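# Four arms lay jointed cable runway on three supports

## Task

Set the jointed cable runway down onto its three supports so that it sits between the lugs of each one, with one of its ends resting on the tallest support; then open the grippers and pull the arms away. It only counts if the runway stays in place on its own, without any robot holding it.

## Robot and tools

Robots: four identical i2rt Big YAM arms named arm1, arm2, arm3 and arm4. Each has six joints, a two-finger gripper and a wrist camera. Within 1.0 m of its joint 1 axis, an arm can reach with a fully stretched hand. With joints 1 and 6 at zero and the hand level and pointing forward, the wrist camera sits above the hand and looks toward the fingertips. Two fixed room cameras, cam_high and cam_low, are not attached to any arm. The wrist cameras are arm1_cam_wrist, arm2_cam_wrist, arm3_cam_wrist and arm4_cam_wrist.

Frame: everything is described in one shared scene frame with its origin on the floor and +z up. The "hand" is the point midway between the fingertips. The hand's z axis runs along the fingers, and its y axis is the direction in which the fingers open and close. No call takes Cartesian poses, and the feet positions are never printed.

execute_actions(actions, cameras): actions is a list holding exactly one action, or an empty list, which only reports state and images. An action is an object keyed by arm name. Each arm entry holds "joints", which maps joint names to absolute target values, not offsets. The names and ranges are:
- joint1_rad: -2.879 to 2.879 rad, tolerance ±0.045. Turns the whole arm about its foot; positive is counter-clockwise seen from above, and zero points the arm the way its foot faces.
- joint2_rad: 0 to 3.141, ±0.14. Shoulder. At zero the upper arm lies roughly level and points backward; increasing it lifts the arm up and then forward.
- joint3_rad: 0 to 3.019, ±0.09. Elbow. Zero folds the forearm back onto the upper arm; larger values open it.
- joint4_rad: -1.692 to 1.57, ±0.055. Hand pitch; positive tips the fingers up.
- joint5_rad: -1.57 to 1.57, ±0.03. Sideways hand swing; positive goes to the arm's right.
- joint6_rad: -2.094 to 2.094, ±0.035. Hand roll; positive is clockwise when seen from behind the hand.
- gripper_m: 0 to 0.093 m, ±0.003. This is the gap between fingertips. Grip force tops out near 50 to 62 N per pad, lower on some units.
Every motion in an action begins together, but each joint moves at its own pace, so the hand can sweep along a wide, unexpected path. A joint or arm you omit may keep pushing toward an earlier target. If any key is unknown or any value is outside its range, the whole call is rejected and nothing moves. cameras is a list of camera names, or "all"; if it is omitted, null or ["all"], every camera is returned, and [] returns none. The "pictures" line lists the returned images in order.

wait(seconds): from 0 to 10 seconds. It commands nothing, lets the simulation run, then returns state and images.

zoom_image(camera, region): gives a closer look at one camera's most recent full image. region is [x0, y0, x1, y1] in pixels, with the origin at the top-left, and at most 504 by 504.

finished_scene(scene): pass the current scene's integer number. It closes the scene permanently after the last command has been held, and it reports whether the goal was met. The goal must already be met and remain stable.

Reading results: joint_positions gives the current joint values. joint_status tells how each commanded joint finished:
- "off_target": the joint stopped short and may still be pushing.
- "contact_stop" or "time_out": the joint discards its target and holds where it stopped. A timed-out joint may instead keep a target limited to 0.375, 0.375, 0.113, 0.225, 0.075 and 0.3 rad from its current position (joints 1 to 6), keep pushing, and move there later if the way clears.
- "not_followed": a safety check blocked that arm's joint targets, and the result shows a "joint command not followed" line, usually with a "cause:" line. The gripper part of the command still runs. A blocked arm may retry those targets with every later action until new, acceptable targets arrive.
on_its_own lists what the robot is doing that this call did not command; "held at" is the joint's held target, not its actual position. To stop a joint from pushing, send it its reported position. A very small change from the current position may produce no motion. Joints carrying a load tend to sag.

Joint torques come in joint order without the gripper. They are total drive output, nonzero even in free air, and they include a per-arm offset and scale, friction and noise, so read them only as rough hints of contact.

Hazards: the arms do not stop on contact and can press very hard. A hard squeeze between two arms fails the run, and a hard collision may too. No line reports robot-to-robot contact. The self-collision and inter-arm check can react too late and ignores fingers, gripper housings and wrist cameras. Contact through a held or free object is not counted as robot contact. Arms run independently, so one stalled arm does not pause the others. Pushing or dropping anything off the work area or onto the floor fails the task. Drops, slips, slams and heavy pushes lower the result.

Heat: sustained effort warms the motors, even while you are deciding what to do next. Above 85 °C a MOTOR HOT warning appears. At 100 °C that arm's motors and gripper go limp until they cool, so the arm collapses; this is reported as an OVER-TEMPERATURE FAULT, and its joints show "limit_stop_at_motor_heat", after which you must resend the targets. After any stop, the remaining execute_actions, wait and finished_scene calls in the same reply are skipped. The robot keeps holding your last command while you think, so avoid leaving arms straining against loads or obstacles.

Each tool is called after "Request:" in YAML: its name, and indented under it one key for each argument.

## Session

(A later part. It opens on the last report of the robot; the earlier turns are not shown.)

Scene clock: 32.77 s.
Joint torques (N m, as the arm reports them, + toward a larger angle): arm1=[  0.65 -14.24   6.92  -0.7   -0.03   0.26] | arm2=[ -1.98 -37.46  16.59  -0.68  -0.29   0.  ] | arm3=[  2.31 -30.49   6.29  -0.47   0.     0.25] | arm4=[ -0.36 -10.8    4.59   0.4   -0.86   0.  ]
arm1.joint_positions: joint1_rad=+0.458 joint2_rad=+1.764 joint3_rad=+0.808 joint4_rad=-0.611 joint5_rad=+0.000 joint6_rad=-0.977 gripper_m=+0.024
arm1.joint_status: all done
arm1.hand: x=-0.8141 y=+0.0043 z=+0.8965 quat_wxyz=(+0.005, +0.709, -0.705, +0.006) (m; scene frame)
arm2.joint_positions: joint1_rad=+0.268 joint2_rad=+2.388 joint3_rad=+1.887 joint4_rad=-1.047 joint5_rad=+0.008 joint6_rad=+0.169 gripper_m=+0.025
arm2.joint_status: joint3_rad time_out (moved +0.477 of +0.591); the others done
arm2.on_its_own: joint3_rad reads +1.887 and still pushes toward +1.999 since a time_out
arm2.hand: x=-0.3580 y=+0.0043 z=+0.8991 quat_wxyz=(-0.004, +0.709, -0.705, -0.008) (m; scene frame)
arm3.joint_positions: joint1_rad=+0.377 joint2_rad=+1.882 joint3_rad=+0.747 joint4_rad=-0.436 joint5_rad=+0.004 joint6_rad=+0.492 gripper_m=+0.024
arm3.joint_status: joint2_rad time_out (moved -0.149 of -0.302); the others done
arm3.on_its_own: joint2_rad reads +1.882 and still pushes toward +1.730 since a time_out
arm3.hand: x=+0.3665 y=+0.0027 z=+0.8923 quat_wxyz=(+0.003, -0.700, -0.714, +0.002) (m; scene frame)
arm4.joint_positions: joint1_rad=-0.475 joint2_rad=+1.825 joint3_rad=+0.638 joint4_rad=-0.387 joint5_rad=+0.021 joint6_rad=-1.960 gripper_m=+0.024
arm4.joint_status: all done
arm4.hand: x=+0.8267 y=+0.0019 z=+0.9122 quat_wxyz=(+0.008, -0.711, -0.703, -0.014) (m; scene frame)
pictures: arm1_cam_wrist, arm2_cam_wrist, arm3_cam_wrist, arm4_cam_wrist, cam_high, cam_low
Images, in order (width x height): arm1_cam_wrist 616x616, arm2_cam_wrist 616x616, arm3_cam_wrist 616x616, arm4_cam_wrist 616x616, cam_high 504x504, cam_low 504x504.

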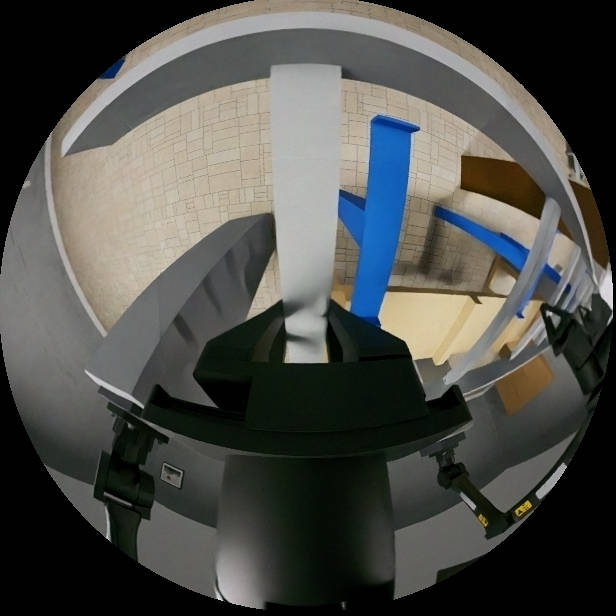

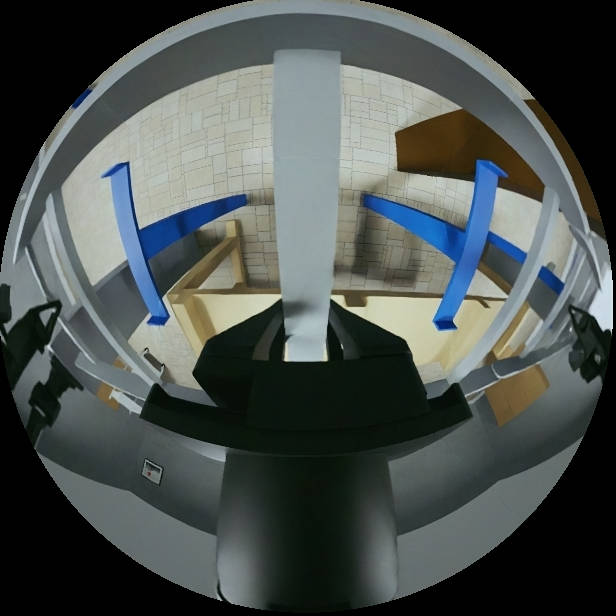

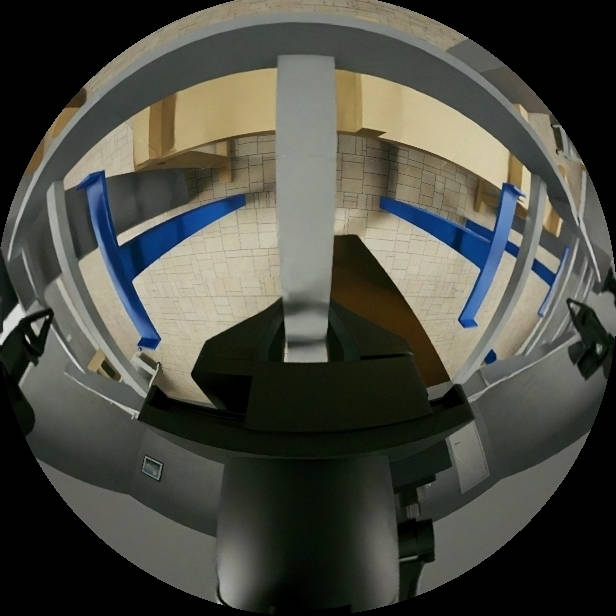

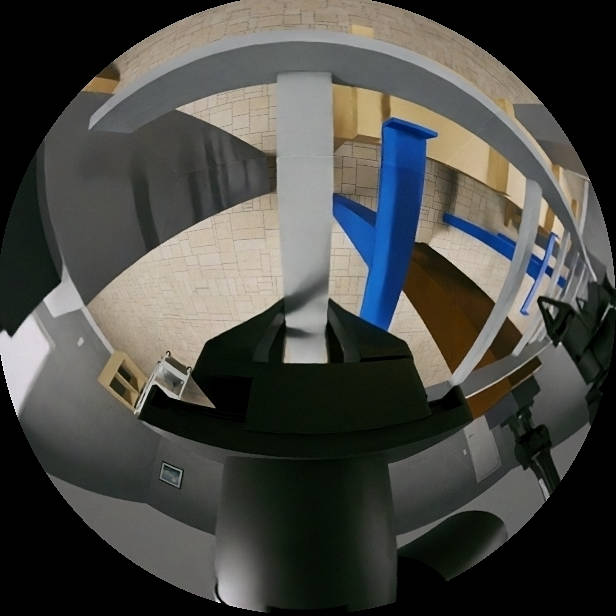

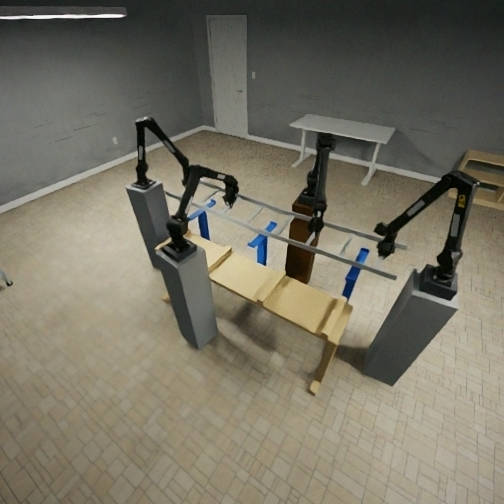

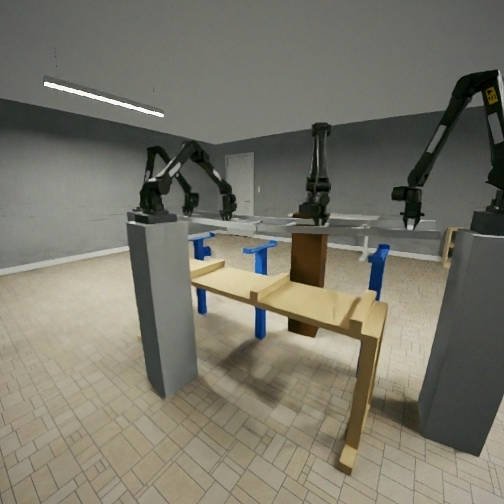

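Request:
execute_actions:
  actions:
    - {"arm1":{"joints":{"joint1_rad":0.5,"joint2_rad":2.07,"joint3_rad":0.82,"joint4_rad":-0.295,"joint6_rad":-0.925}},"arm2":{"joints":{"joint1_rad":0.285,"joint2_rad":2.5,"joint3_rad":2.085,"joint4_rad":-0.945,"joint6_rad":0.19}},"arm3":{"joints":{"joint1_rad":0.326,"joint2_rad":1.96,"joint3_rad":0.72,"joint4_rad":-0.155,"joint5_rad":-0.07,"joint6_rad":0.44}},"arm4":{"joints":{"joint1_rad":-0.465,"joint2_rad":2.085,"joint3_rad":0.758,"joint4_rad":-0.305,"joint5_rad":0.025}}}

Request:
zoom_image:
  camera: "cam_high"
  region: [160, 180, 420, 310]

Scene clock: 39.30 s.
Joint torques (N m, as the arm reports them, + toward a larger angle): arm1=[ -1.39 -16.65   3.27   0.02  -0.14   0.14] | arm2=[ -1.44 -36.67  13.69   0.46  -0.38   0.03] | arm3=[  2.17 -32.02   1.42  -0.27  -0.37   0.11] | arm4=[ -0.66 -11.69   2.7    0.27  -0.77   0.09]
arm1.joint_positions: joint1_rad=+0.506 joint2_rad=+2.103 joint3_rad=+0.808 joint4_rad=-0.287 joint5_rad=+0.004 joint6_rad=-0.931 gripper_m=+0.024
arm1.joint_status: all done
arm1.hand: x=-0.8314 y=+0.0117 z=+0.7743 quat_wxyz=(+0.012, +0.710, -0.704, +0.006) (m; scene frame)
arm2.joint_positions: joint1_rad=+0.291 joint2_rad=+2.607 joint3_rad=+1.999 joint4_rad=-0.942 joint5_rad=+0.011 joint6_rad=+0.186 gripper_m=+0.025
arm2.joint_status: all done
arm2.hand: x=-0.3769 y=+0.0166 z=+0.7895 quat_wxyz=(-0.005, +0.711, -0.703, -0.007) (m; scene frame)
arm3.joint_positions: joint1_rad=+0.317 joint2_rad=+2.123 joint3_rad=+0.714 joint4_rad=-0.144 joint5_rad=-0.056 joint6_rad=+0.430 gripper_m=+0.024
arm3.joint_status: joint2_rad time_out (moved +0.240 of +0.078); the others done
arm3.on_its_own: joint2_rad reads +2.123 and still pushes toward +1.960 since a time_out
arm3.hand: x=+0.3480 y=+0.0151 z=+0.8091 quat_wxyz=(-0.016, -0.699, -0.714, -0.024) (m; scene frame)
arm4.joint_positions: joint1_rad=-0.477 joint2_rad=+2.074 joint3_rad=+0.758 joint4_rad=-0.306 joint5_rad=+0.044 joint6_rad=-1.967 gripper_m=+0.024
arm4.joint_status: all done
arm4.hand: x=+0.8077 y=+0.0156 z=+0.8469 quat_wxyz=(-0.010, -0.708, -0.705, -0.033) (m; scene frame)
pictures: arm1_cam_wrist, arm2_cam_wrist, arm3_cam_wrist, arm4_cam_wrist, cam_high, cam_low
Images, in order (width x height): arm1_cam_wrist 616x616, arm2_cam_wrist 616x616, arm3_cam_wrist 616x616, arm4_cam_wrist 616x616, cam_high 504x504, cam_low 504x504.

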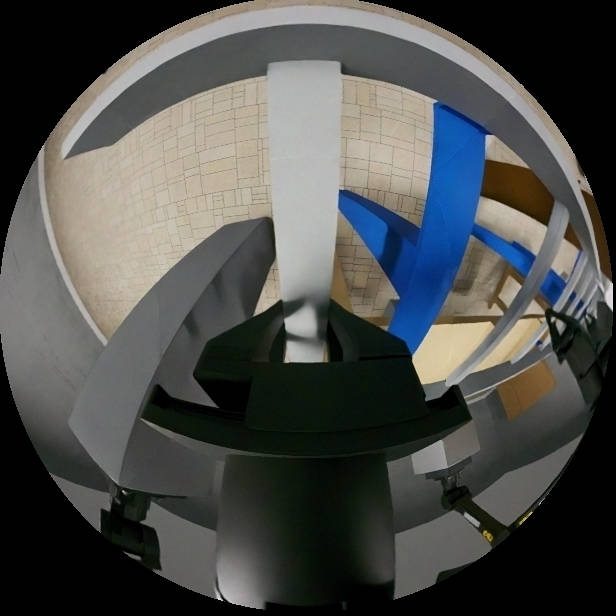

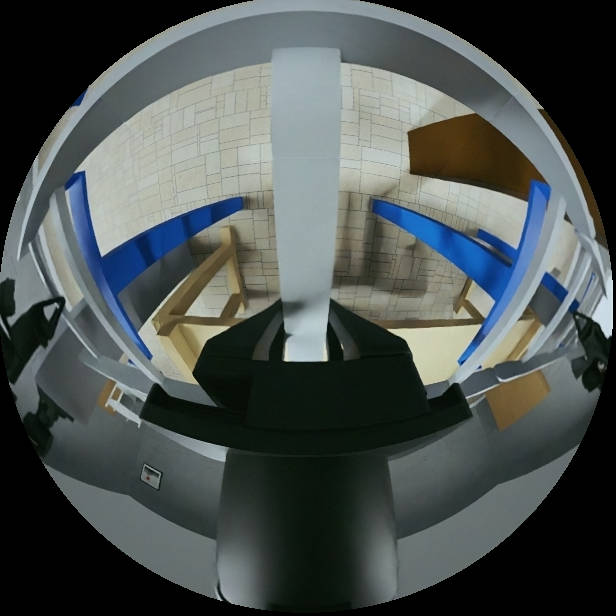

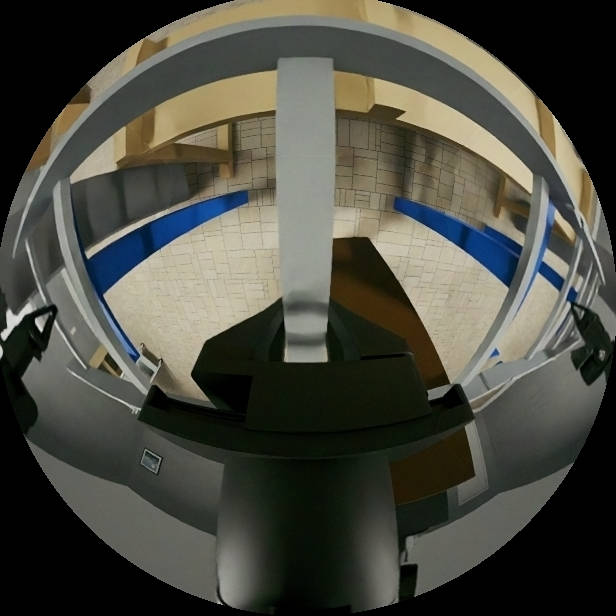

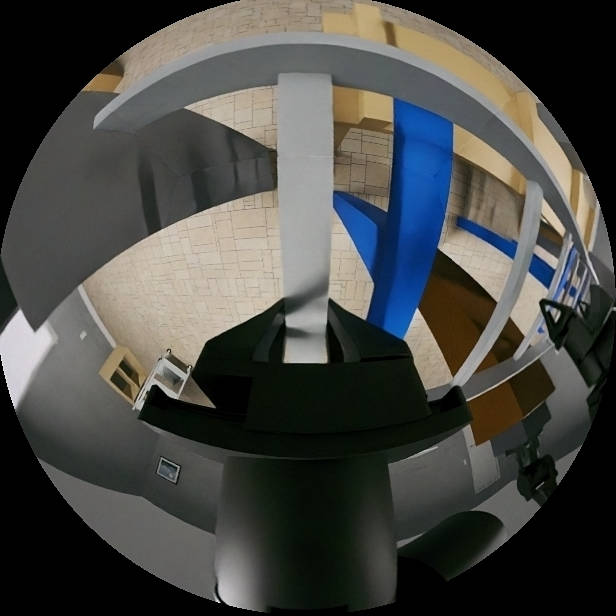

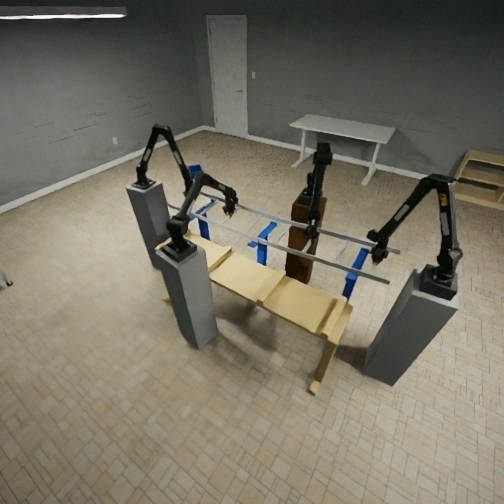

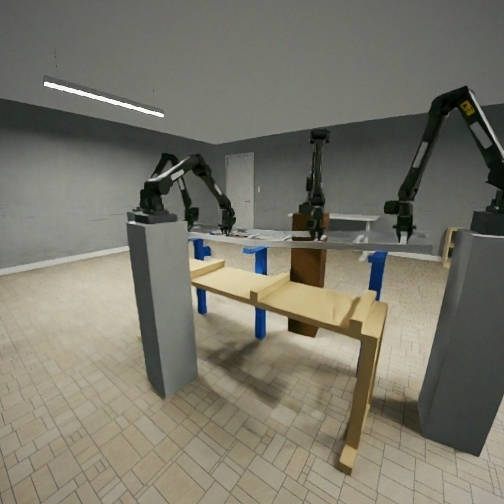

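Region (160, 180, 420, 310) of cam_high's 504x504 image, scaled by 1.938, with more detail than that image has.

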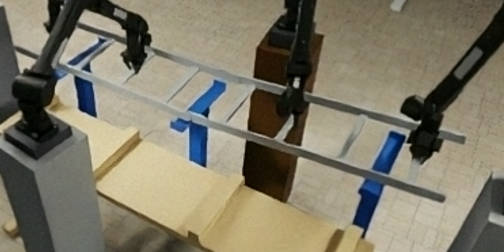

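Request:
execute_actions:
  actions:
    - {"arm1":{"joints":{"joint1_rad":0.49,"joint2_rad":2.15,"joint3_rad":0.84,"joint4_rad":-0.235}},"arm2":{"joints":{"joint2_rad":2.55,"joint3_rad":2.07,"joint4_rad":-0.905}},"arm3":{"joints":{"joint2_rad":2.07,"joint3_rad":0.76,"joint4_rad":-0.085}},"arm4":{"joints":{"joint1_rad":-0.455,"joint2_rad":2.175,"joint3_rad":0.772,"joint4_rad":-0.23}}}

Request:
zoom_image:
  camera: "cam_high"
  region: [160, 180, 420, 310]

Scene clock: 41.50 s.
Joint torques (N m, as the arm reports them, + toward a larger angle): arm1=[ -0.68 -16.23   3.9    0.26  -0.12   0.13] | arm2=[ -1.32 -35.31  12.22   0.39  -0.48   0.03] | arm3=[  2.1  -30.54   1.5    0.37  -0.47   0.09] | arm4=[ -0.63 -11.93   2.36   0.25  -0.54   0.02]
arm1.joint_positions: joint1_rad=+0.499 joint2_rad=+2.158 joint3_rad=+0.818 joint4_rad=-0.234 joint5_rad=+0.003 joint6_rad=-0.935 gripper_m=+0.024
arm1.joint_status: all done
arm1.hand: x=-0.8295 y=+0.0099 z=+0.7555 quat_wxyz=(+0.008, +0.709, -0.705, +0.006) (m; scene frame)
arm2.joint_positions: joint1_rad=+0.290 joint2_rad=+2.639 joint3_rad=+1.999 joint4_rad=-0.910 joint5_rad=+0.013 joint6_rad=+0.187 gripper_m=+0.025
arm2.joint_status: all done
arm2.hand: x=-0.3756 y=+0.0137 z=+0.7680 quat_wxyz=(-0.006, +0.710, -0.704, -0.006) (m; scene frame)
arm3.joint_positions: joint1_rad=+0.318 joint2_rad=+2.207 joint3_rad=+0.749 joint4_rad=-0.088 joint5_rad=-0.054 joint6_rad=+0.432 gripper_m=+0.024
arm3.joint_status: all done
arm3.hand: x=+0.3503 y=+0.0097 z=+0.7839 quat_wxyz=(-0.018, -0.699, -0.714, -0.022) (m; scene frame)
arm4.joint_positions: joint1_rad=-0.468 joint2_rad=+2.164 joint3_rad=+0.768 joint4_rad=-0.230 joint5_rad=+0.037 joint6_rad=-1.963 gripper_m=+0.024
arm4.joint_status: all done
arm4.hand: x=+0.8103 y=+0.0101 z=+0.8173 quat_wxyz=(-0.013, -0.707, -0.707, -0.031) (m; scene frame)
pictures: arm1_cam_wrist, arm2_cam_wrist, arm3_cam_wrist, arm4_cam_wrist, cam_high, cam_low
Images, in order (width x height): arm1_cam_wrist 616x616, arm2_cam_wrist 616x616, arm3_cam_wrist 616x616, arm4_cam_wrist 616x616, cam_high 504x504, cam_low 504x504.

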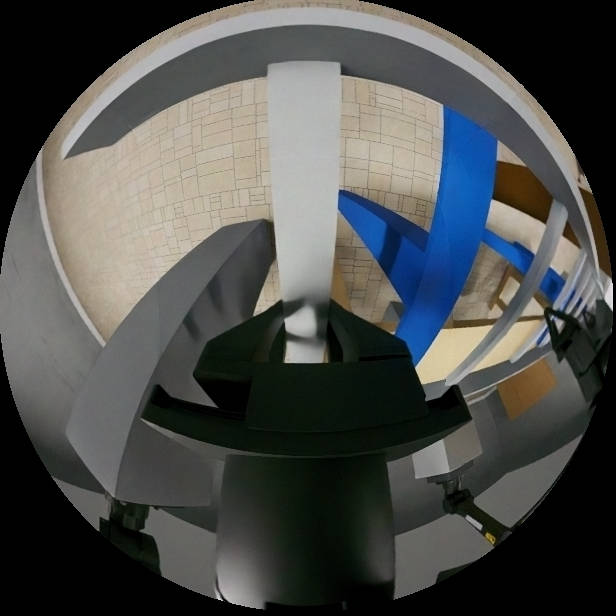

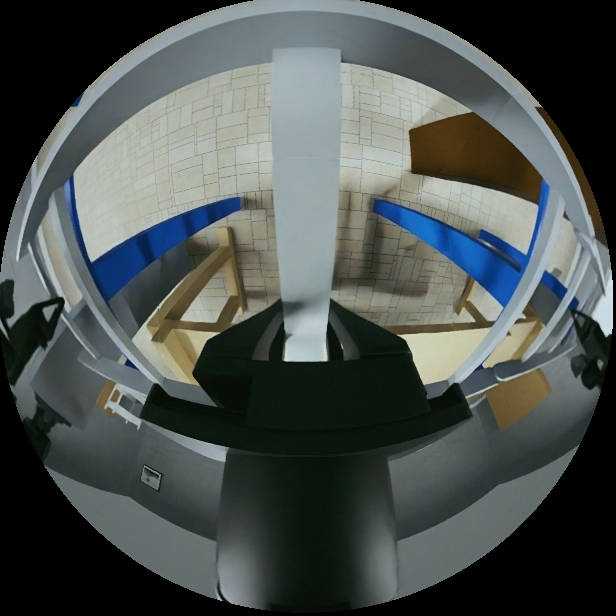

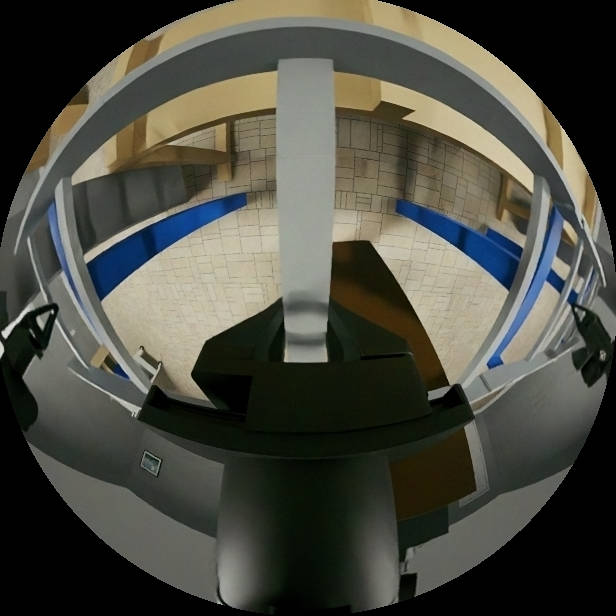

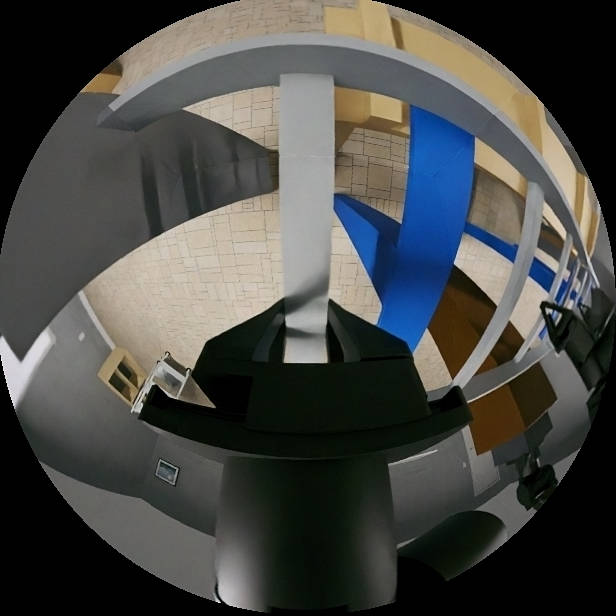

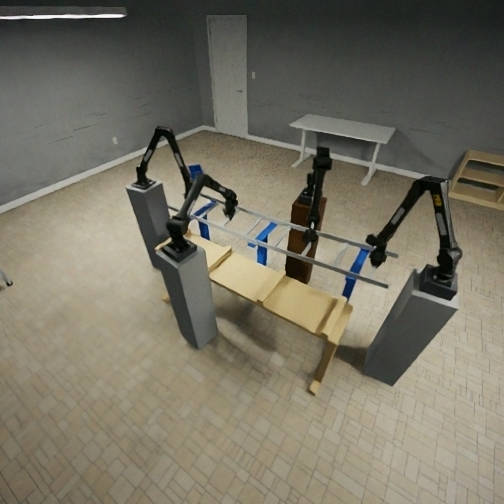

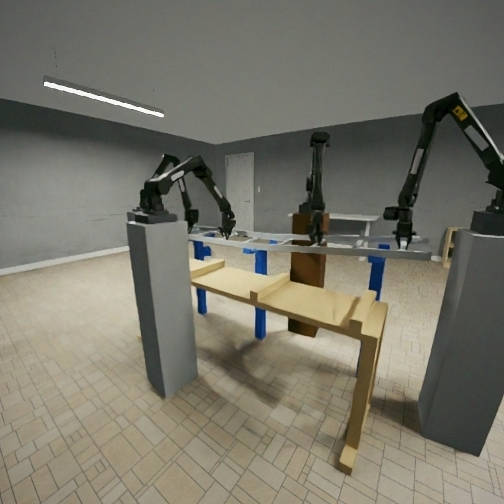

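Region (160, 180, 420, 310) of cam_high's 504x504 image, scaled by 1.938, with more detail than that image has.

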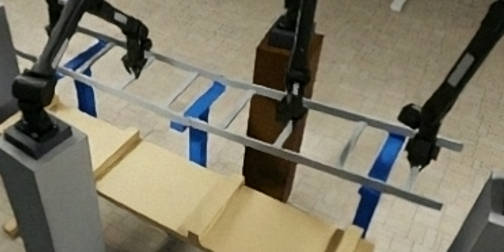

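Request:
execute_actions:
  actions:
    - {"arm1":{"joints":{"joint2_rad":2.225,"joint3_rad":0.86,"joint4_rad":-0.18}},"arm2":{"joints":{"joint2_rad":2.6,"joint3_rad":2.085,"joint4_rad":-0.87}},"arm3":{"joints":{"joint2_rad":2.165,"joint3_rad":0.79,"joint4_rad":-0.025}},"arm4":{"joints":{"joint2_rad":2.25,"joint3_rad":0.79,"joint4_rad":-0.175}}}
  cameras: ["cam_high","cam_low","arm1_cam_wrist","arm3_cam_wrist"]

Request:
zoom_image:
  camera: "cam_high"
  region: [160, 180, 420, 310]

Scene clock: 43.60 s.
Joint torques (N m, as the arm reports them, + toward a larger angle): arm1=[ -0.84 -16.78   2.79   0.44  -0.6    0.21] | arm2=[ -0.74 -35.22  13.16   0.62  -0.34   0.  ] | arm3=[  2.16 -29.22   0.98   0.59  -0.52   0.1 ] | arm4=[ -0.64 -11.57   1.87   0.74  -0.42   0.02]
arm1.joint_positions: joint1_rad=+0.496 joint2_rad=+2.243 joint3_rad=+0.844 joint4_rad=-0.183 joint5_rad=+0.014 joint6_rad=-0.937 gripper_m=+0.024
arm1.joint_status: all done
arm1.hand: x=-0.8285 y=+0.0059 z=+0.7278 quat_wxyz=(+0.013, +0.708, -0.706, +0.012) (m; scene frame)
arm2.joint_positions: joint1_rad=+0.289 joint2_rad=+2.684 joint3_rad=+2.006 joint4_rad=-0.873 joint5_rad=+0.009 joint6_rad=+0.186 gripper_m=+0.025
arm2.joint_status: all done
arm2.hand: x=-0.3750 y=+0.0101 z=+0.7403 quat_wxyz=(-0.004, +0.710, -0.704, -0.008) (m; scene frame)
arm3.joint_positions: joint1_rad=+0.317 joint2_rad=+2.286 joint3_rad=+0.779 joint4_rad=-0.032 joint5_rad=-0.052 joint6_rad=+0.431 gripper_m=+0.024
arm3.joint_status: all done
arm3.hand: x=+0.3513 y=+0.0067 z=+0.7594 quat_wxyz=(-0.021, -0.699, -0.714, -0.020) (m; scene frame)
arm4.joint_positions: joint1_rad=-0.466 joint2_rad=+2.229 joint3_rad=+0.787 joint4_rad=-0.188 joint5_rad=+0.034 joint6_rad=-1.962 gripper_m=+0.024
arm4.joint_status: all done
arm4.hand: x=+0.8111 y=+0.0088 z=+0.7967 quat_wxyz=(-0.016, -0.706, -0.707, -0.031) (m; scene frame)
pictures: arm1_cam_wrist, arm3_cam_wrist, cam_high, cam_low
Images, in order (width x height): arm1_cam_wrist 616x616, arm3_cam_wrist 616x616, cam_high 504x504, cam_low 504x504.

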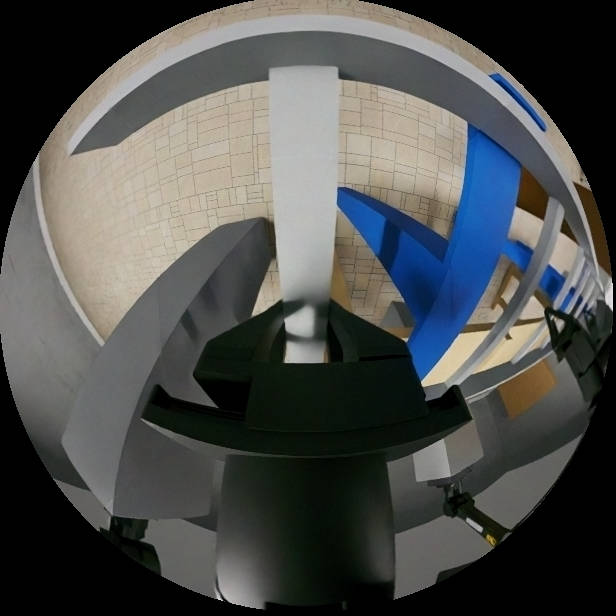

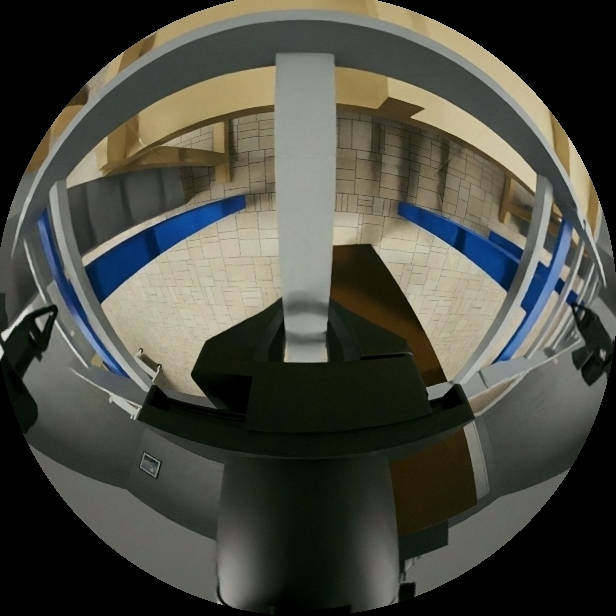

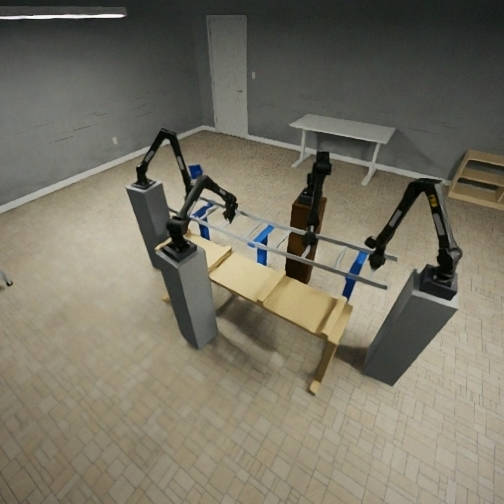

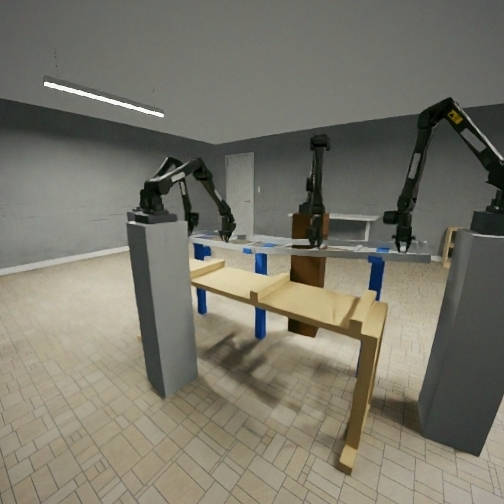

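Region (160, 180, 420, 310) of cam_high's 504x504 image, scaled by 1.938, with more detail than that image has.

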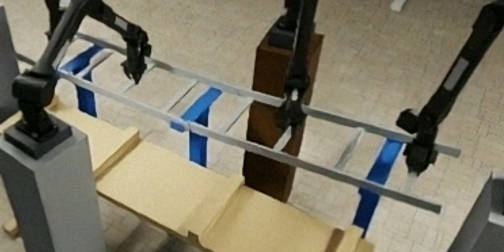

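Request:
execute_actions:
  actions:
    - {"arm1":{"joints":{"joint2_rad":2.265}},"arm2":{"joints":{"joint2_rad":2.7,"joint3_rad":2.05}},"arm3":{"joints":{"joint2_rad":2.3,"joint3_rad":0.8}},"arm4":{"joints":{"joint2_rad":2.26}}}
  cameras: []

Request:
execute_actions:
  actions:
    - {"arm1":{"joints":{"gripper_m":0.08}},"arm2":{"joints":{"gripper_m":0.08}},"arm3":{"joints":{"gripper_m":0.08}},"arm4":{"joints":{"gripper_m":0.08}}}
  cameras: []

Request:
execute_actions:
  actions:
    - {"arm1":{"joints":{"joint2_rad":2.08,"joint3_rad":0.8,"joint4_rad":-0.31}},"arm2":{"joints":{"joint2_rad":2.6,"joint3_rad":2.0,"joint4_rad":-0.96}},"arm3":{"joints":{"joint2_rad":2.1,"joint3_rad":0.72,"joint4_rad":-0.17}},"arm4":{"joints":{"joint2_rad":2.06,"joint3_rad":0.75,"joint4_rad":-0.34}}}
  cameras: []

Request:
execute_actions:
  actions:
    - {"arm1":{"joints":{"joint2_rad":1.2,"joint3_rad":1.0,"joint4_rad":-1.3}},"arm2":{"joints":{"joint2_rad":1.5,"joint3_rad":1.5,"joint4_rad":-1.4}},"arm3":{"joints":{"joint2_rad":1.2,"joint3_rad":1.0,"joint4_rad":-1.3}},"arm4":{"joints":{"joint2_rad":1.2,"joint3_rad":1.0,"joint4_rad":-1.3}}}
  cameras: ["cam_high","arm2_cam_wrist","arm3_cam_wrist"]

Request:
zoom_image:
  camera: "cam_high"
  region: [160, 180, 420, 310]

Scene clock: 47.03 s.
Joint torques (N m, as the arm reports them, + toward a larger angle): arm1=[ -0.27 -14.8    2.12   0.43  -0.55   0.15] | arm2=[ -1.06 -27.18   9.73   0.26  -0.32  -0.06] | arm3=[  2.17 -17.92   1.15   0.55  -0.51   0.11] | arm4=[ -0.56 -11.72   1.46   0.59  -0.43   0.02]
arm1.joint_positions: joint1_rad=+0.496 joint2_rad=+2.258 joint3_rad=+0.852 joint4_rad=-0.180 joint5_rad=+0.014 joint6_rad=-0.937 gripper_m=+0.024
arm1.joint_status: all done
arm1.hand: x=-0.8285 y=+0.0058 z=+0.7228 quat_wxyz=(+0.015, +0.708, -0.706, +0.011) (m; scene frame)
arm2.joint_positions: joint1_rad=+0.288 joint2_rad=+2.695 joint3_rad=+2.008 joint4_rad=-0.870 joint5_rad=+0.009 joint6_rad=+0.186 gripper_m=+0.025
arm2.joint_status: all done
arm2.hand: x=-0.3744 y=+0.0075 z=+0.7332 quat_wxyz=(-0.002, +0.710, -0.704, -0.005) (m; scene frame)
arm3.joint_positions: joint1_rad=+0.317 joint2_rad=+2.302 joint3_rad=+0.787 joint4_rad=-0.031 joint5_rad=-0.052 joint6_rad=+0.431 gripper_m=+0.024
arm3.joint_status: all done
arm3.hand: x=+0.3509 y=+0.0077 z=+0.7543 quat_wxyz=(-0.018, -0.699, -0.714, -0.021) (m; scene frame)
arm4.joint_positions: joint1_rad=-0.466 joint2_rad=+2.240 joint3_rad=+0.790 joint4_rad=-0.183 joint5_rad=+0.034 joint6_rad=-1.962 gripper_m=+0.024
arm4.joint_status: all done
arm4.hand: x=+0.8114 y=+0.0088 z=+0.7933 quat_wxyz=(-0.016, -0.706, -0.707, -0.031) (m; scene frame)
pictures: none
No camera images: the call's "cameras" was empty. Leave "cameras" out to get every camera's image.

Scene clock: 47.70 s.
Joint torques (N m, as the arm reports them, + toward a larger angle): arm1=[ -0.95 -14.48   2.27   0.29  -0.12   0.16] | arm2=[ -1.05 -27.03   9.15   0.33  -0.11   0.05] | arm3=[  2.04 -17.77   0.73   0.62   0.01   0.1 ] | arm4=[ -0.98 -11.86   1.37   0.55  -0.21   0.03]
arm1.joint_positions: joint1_rad=+0.496 joint2_rad=+2.258 joint3_rad=+0.852 joint4_rad=-0.180 joint5_rad=+0.003 joint6_rad=-0.937 gripper_m=+0.080
arm1.joint_status: all done
arm1.hand: x=-0.8296 y=+0.0074 z=+0.7228 quat_wxyz=(+0.014, +0.708, -0.706, +0.006) (m; scene frame)
arm2.joint_positions: joint1_rad=+0.288 joint2_rad=+2.695 joint3_rad=+2.019 joint4_rad=-0.870 joint5_rad=+0.004 joint6_rad=+0.186 gripper_m=+0.080
arm2.joint_status: all done
arm2.hand: x=-0.3762 y=+0.0126 z=+0.7365 quat_wxyz=(-0.003, +0.710, -0.704, -0.011) (m; scene frame)
arm3.joint_positions: joint1_rad=+0.319 joint2_rad=+2.302 joint3_rad=+0.793 joint4_rad=-0.031 joint5_rad=-0.067 joint6_rad=+0.432 gripper_m=+0.080
arm3.joint_status: all done
arm3.hand: x=+0.3554 y=+0.0057 z=+0.7546 quat_wxyz=(-0.023, -0.699, -0.715, -0.027) (m; scene frame)
arm4.joint_positions: joint1_rad=-0.462 joint2_rad=+2.243 joint3_rad=+0.790 joint4_rad=-0.183 joint5_rad=+0.027 joint6_rad=-1.962 gripper_m=+0.080
arm4.joint_status: all done
arm4.hand: x=+0.8117 y=+0.0058 z=+0.7920 quat_wxyz=(-0.019, -0.705, -0.708, -0.029) (m; scene frame)
pictures: none
No camera images: the call's "cameras" was empty. Leave "cameras" out to get every camera's image.

Scene clock: 48.77 s.
Joint torques (N m, as the arm reports them, + toward a larger angle): arm1=[ -0.54 -13.76   3.17  -0.06  -0.14   0.23] | arm2=[ -1.8  -26.74   7.47  -0.25  -0.1   -0.05] | arm3=[  2.01 -15.42   1.57  -0.32   0.01   0.09] | arm4=[ -0.92 -11.42   3.2   -0.23  -0.19   0.03]
arm1.joint_positions: joint1_rad=+0.496 joint2_rad=+2.071 joint3_rad=+0.797 joint4_rad=-0.299 joint5_rad=+0.003 joint6_rad=-0.936 gripper_m=+0.080
arm1.joint_status: all done
arm1.hand: x=-0.8293 y=+0.0087 z=+0.7842 quat_wxyz=(+0.008, +0.708, -0.706, +0.006) (m; scene frame)
arm2.joint_positions: joint1_rad=+0.288 joint2_rad=+2.584 joint3_rad=+1.992 joint4_rad=-0.944 joint5_rad=+0.004 joint6_rad=+0.186 gripper_m=+0.080
arm2.joint_status: all done
arm2.hand: x=-0.3771 y=+0.0209 z=+0.8034 quat_wxyz=(-0.006, +0.710, -0.704, -0.015) (m; scene frame)
arm3.joint_positions: joint1_rad=+0.319 joint2_rad=+2.089 joint3_rad=+0.718 joint4_rad=-0.156 joint5_rad=-0.067 joint6_rad=+0.432 gripper_m=+0.080
arm3.joint_status: all done
arm3.hand: x=+0.3549 y=+0.0066 z=+0.8205 quat_wxyz=(-0.029, -0.698, -0.715, -0.025) (m; scene frame)
arm4.joint_positions: joint1_rad=-0.462 joint2_rad=+2.044 joint3_rad=+0.747 joint4_rad=-0.328 joint5_rad=+0.027 joint6_rad=-1.962 gripper_m=+0.080
arm4.joint_status: all done
arm4.hand: x=+0.8072 y=+0.0068 z=+0.8558 quat_wxyz=(-0.014, -0.705, -0.709, -0.027) (m; scene frame)
pictures: none
No camera images: the call's "cameras" was empty. Leave "cameras" out to get every camera's image.

Scene clock: 50.53 s.
Joint torques (N m, as the arm reports them, + toward a larger angle): arm1=[-0.46 -8.7  10.4  -0.02 -0.13  0.17] | arm2=[ -0.97 -15.54   8.87   0.05  -0.09   0.01] | arm3=[  1.98 -10.43   8.47  -0.24   0.01   0.09] | arm4=[-1.04 -6.28 10.7   0.08 -0.2   0.04]
arm1.joint_positions: joint1_rad=+0.496 joint2_rad=+1.203 joint3_rad=+0.987 joint4_rad=-1.288 joint5_rad=+0.003 joint6_rad=-0.935 gripper_m=+0.080
arm1.joint_status: all done
arm1.hand: x=-0.8569 y=-0.0063 z=+1.1466 quat_wxyz=(-0.026, +0.708, -0.706, +0.012) (m; scene frame)
arm2.joint_positions: joint1_rad=+0.288 joint2_rad=+1.485 joint3_rad=+1.500 joint4_rad=-1.383 joint5_rad=+0.004 joint6_rad=+0.186 gripper_m=+0.080
arm2.joint_status: all done
arm2.hand: x=-0.3307 y=-0.1893 z=+1.2678 quat_wxyz=(-0.053, +0.706, -0.701, -0.084) (m; scene frame)
arm3.joint_positions: joint1_rad=+0.319 joint2_rad=+1.200 joint3_rad=+0.999 joint4_rad=-1.285 joint5_rad=-0.067 joint6_rad=+0.432 gripper_m=+0.080
arm3.joint_status: all done
arm3.hand: x=+0.3507 y=+0.0158 z=+1.2016 quat_wxyz=(-0.048, -0.698, -0.715, -0.018) (m; scene frame)
arm4.joint_positions: joint1_rad=-0.462 joint2_rad=+1.195 joint3_rad=+0.989 joint4_rad=-1.288 joint5_rad=+0.027 joint6_rad=-1.962 gripper_m=+0.080
arm4.joint_status: all done
arm4.hand: x=+0.8134 y=+0.0000 z=+1.2168 quat_wxyz=(+0.046, -0.705, -0.708, -0.001) (m; scene frame)
pictures: arm2_cam_wrist, arm3_cam_wrist, cam_high
Images, in order (width x height): arm2_cam_wrist 616x616, arm3_cam_wrist 616x616, cam_high 504x504.

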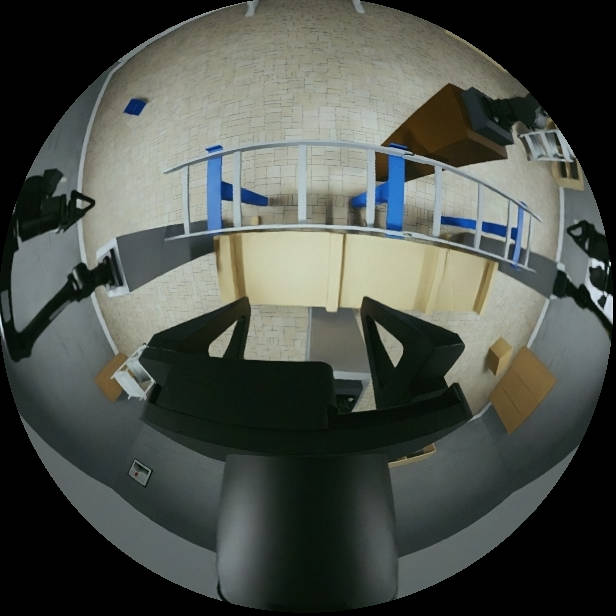

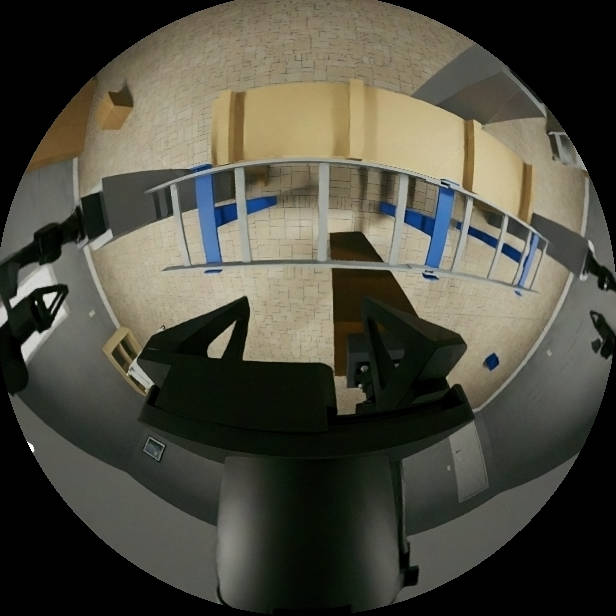

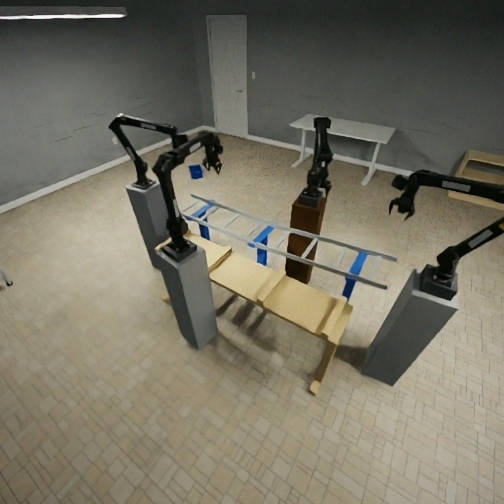

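Region (160, 180, 420, 310) of cam_high's 504x504 image, scaled by 1.938, with more detail than that image has.

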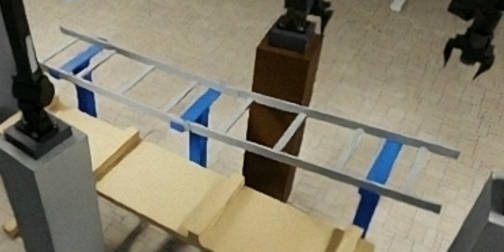

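Request:
finished_scene:
  scene: 2

The scene is finished: the task was done.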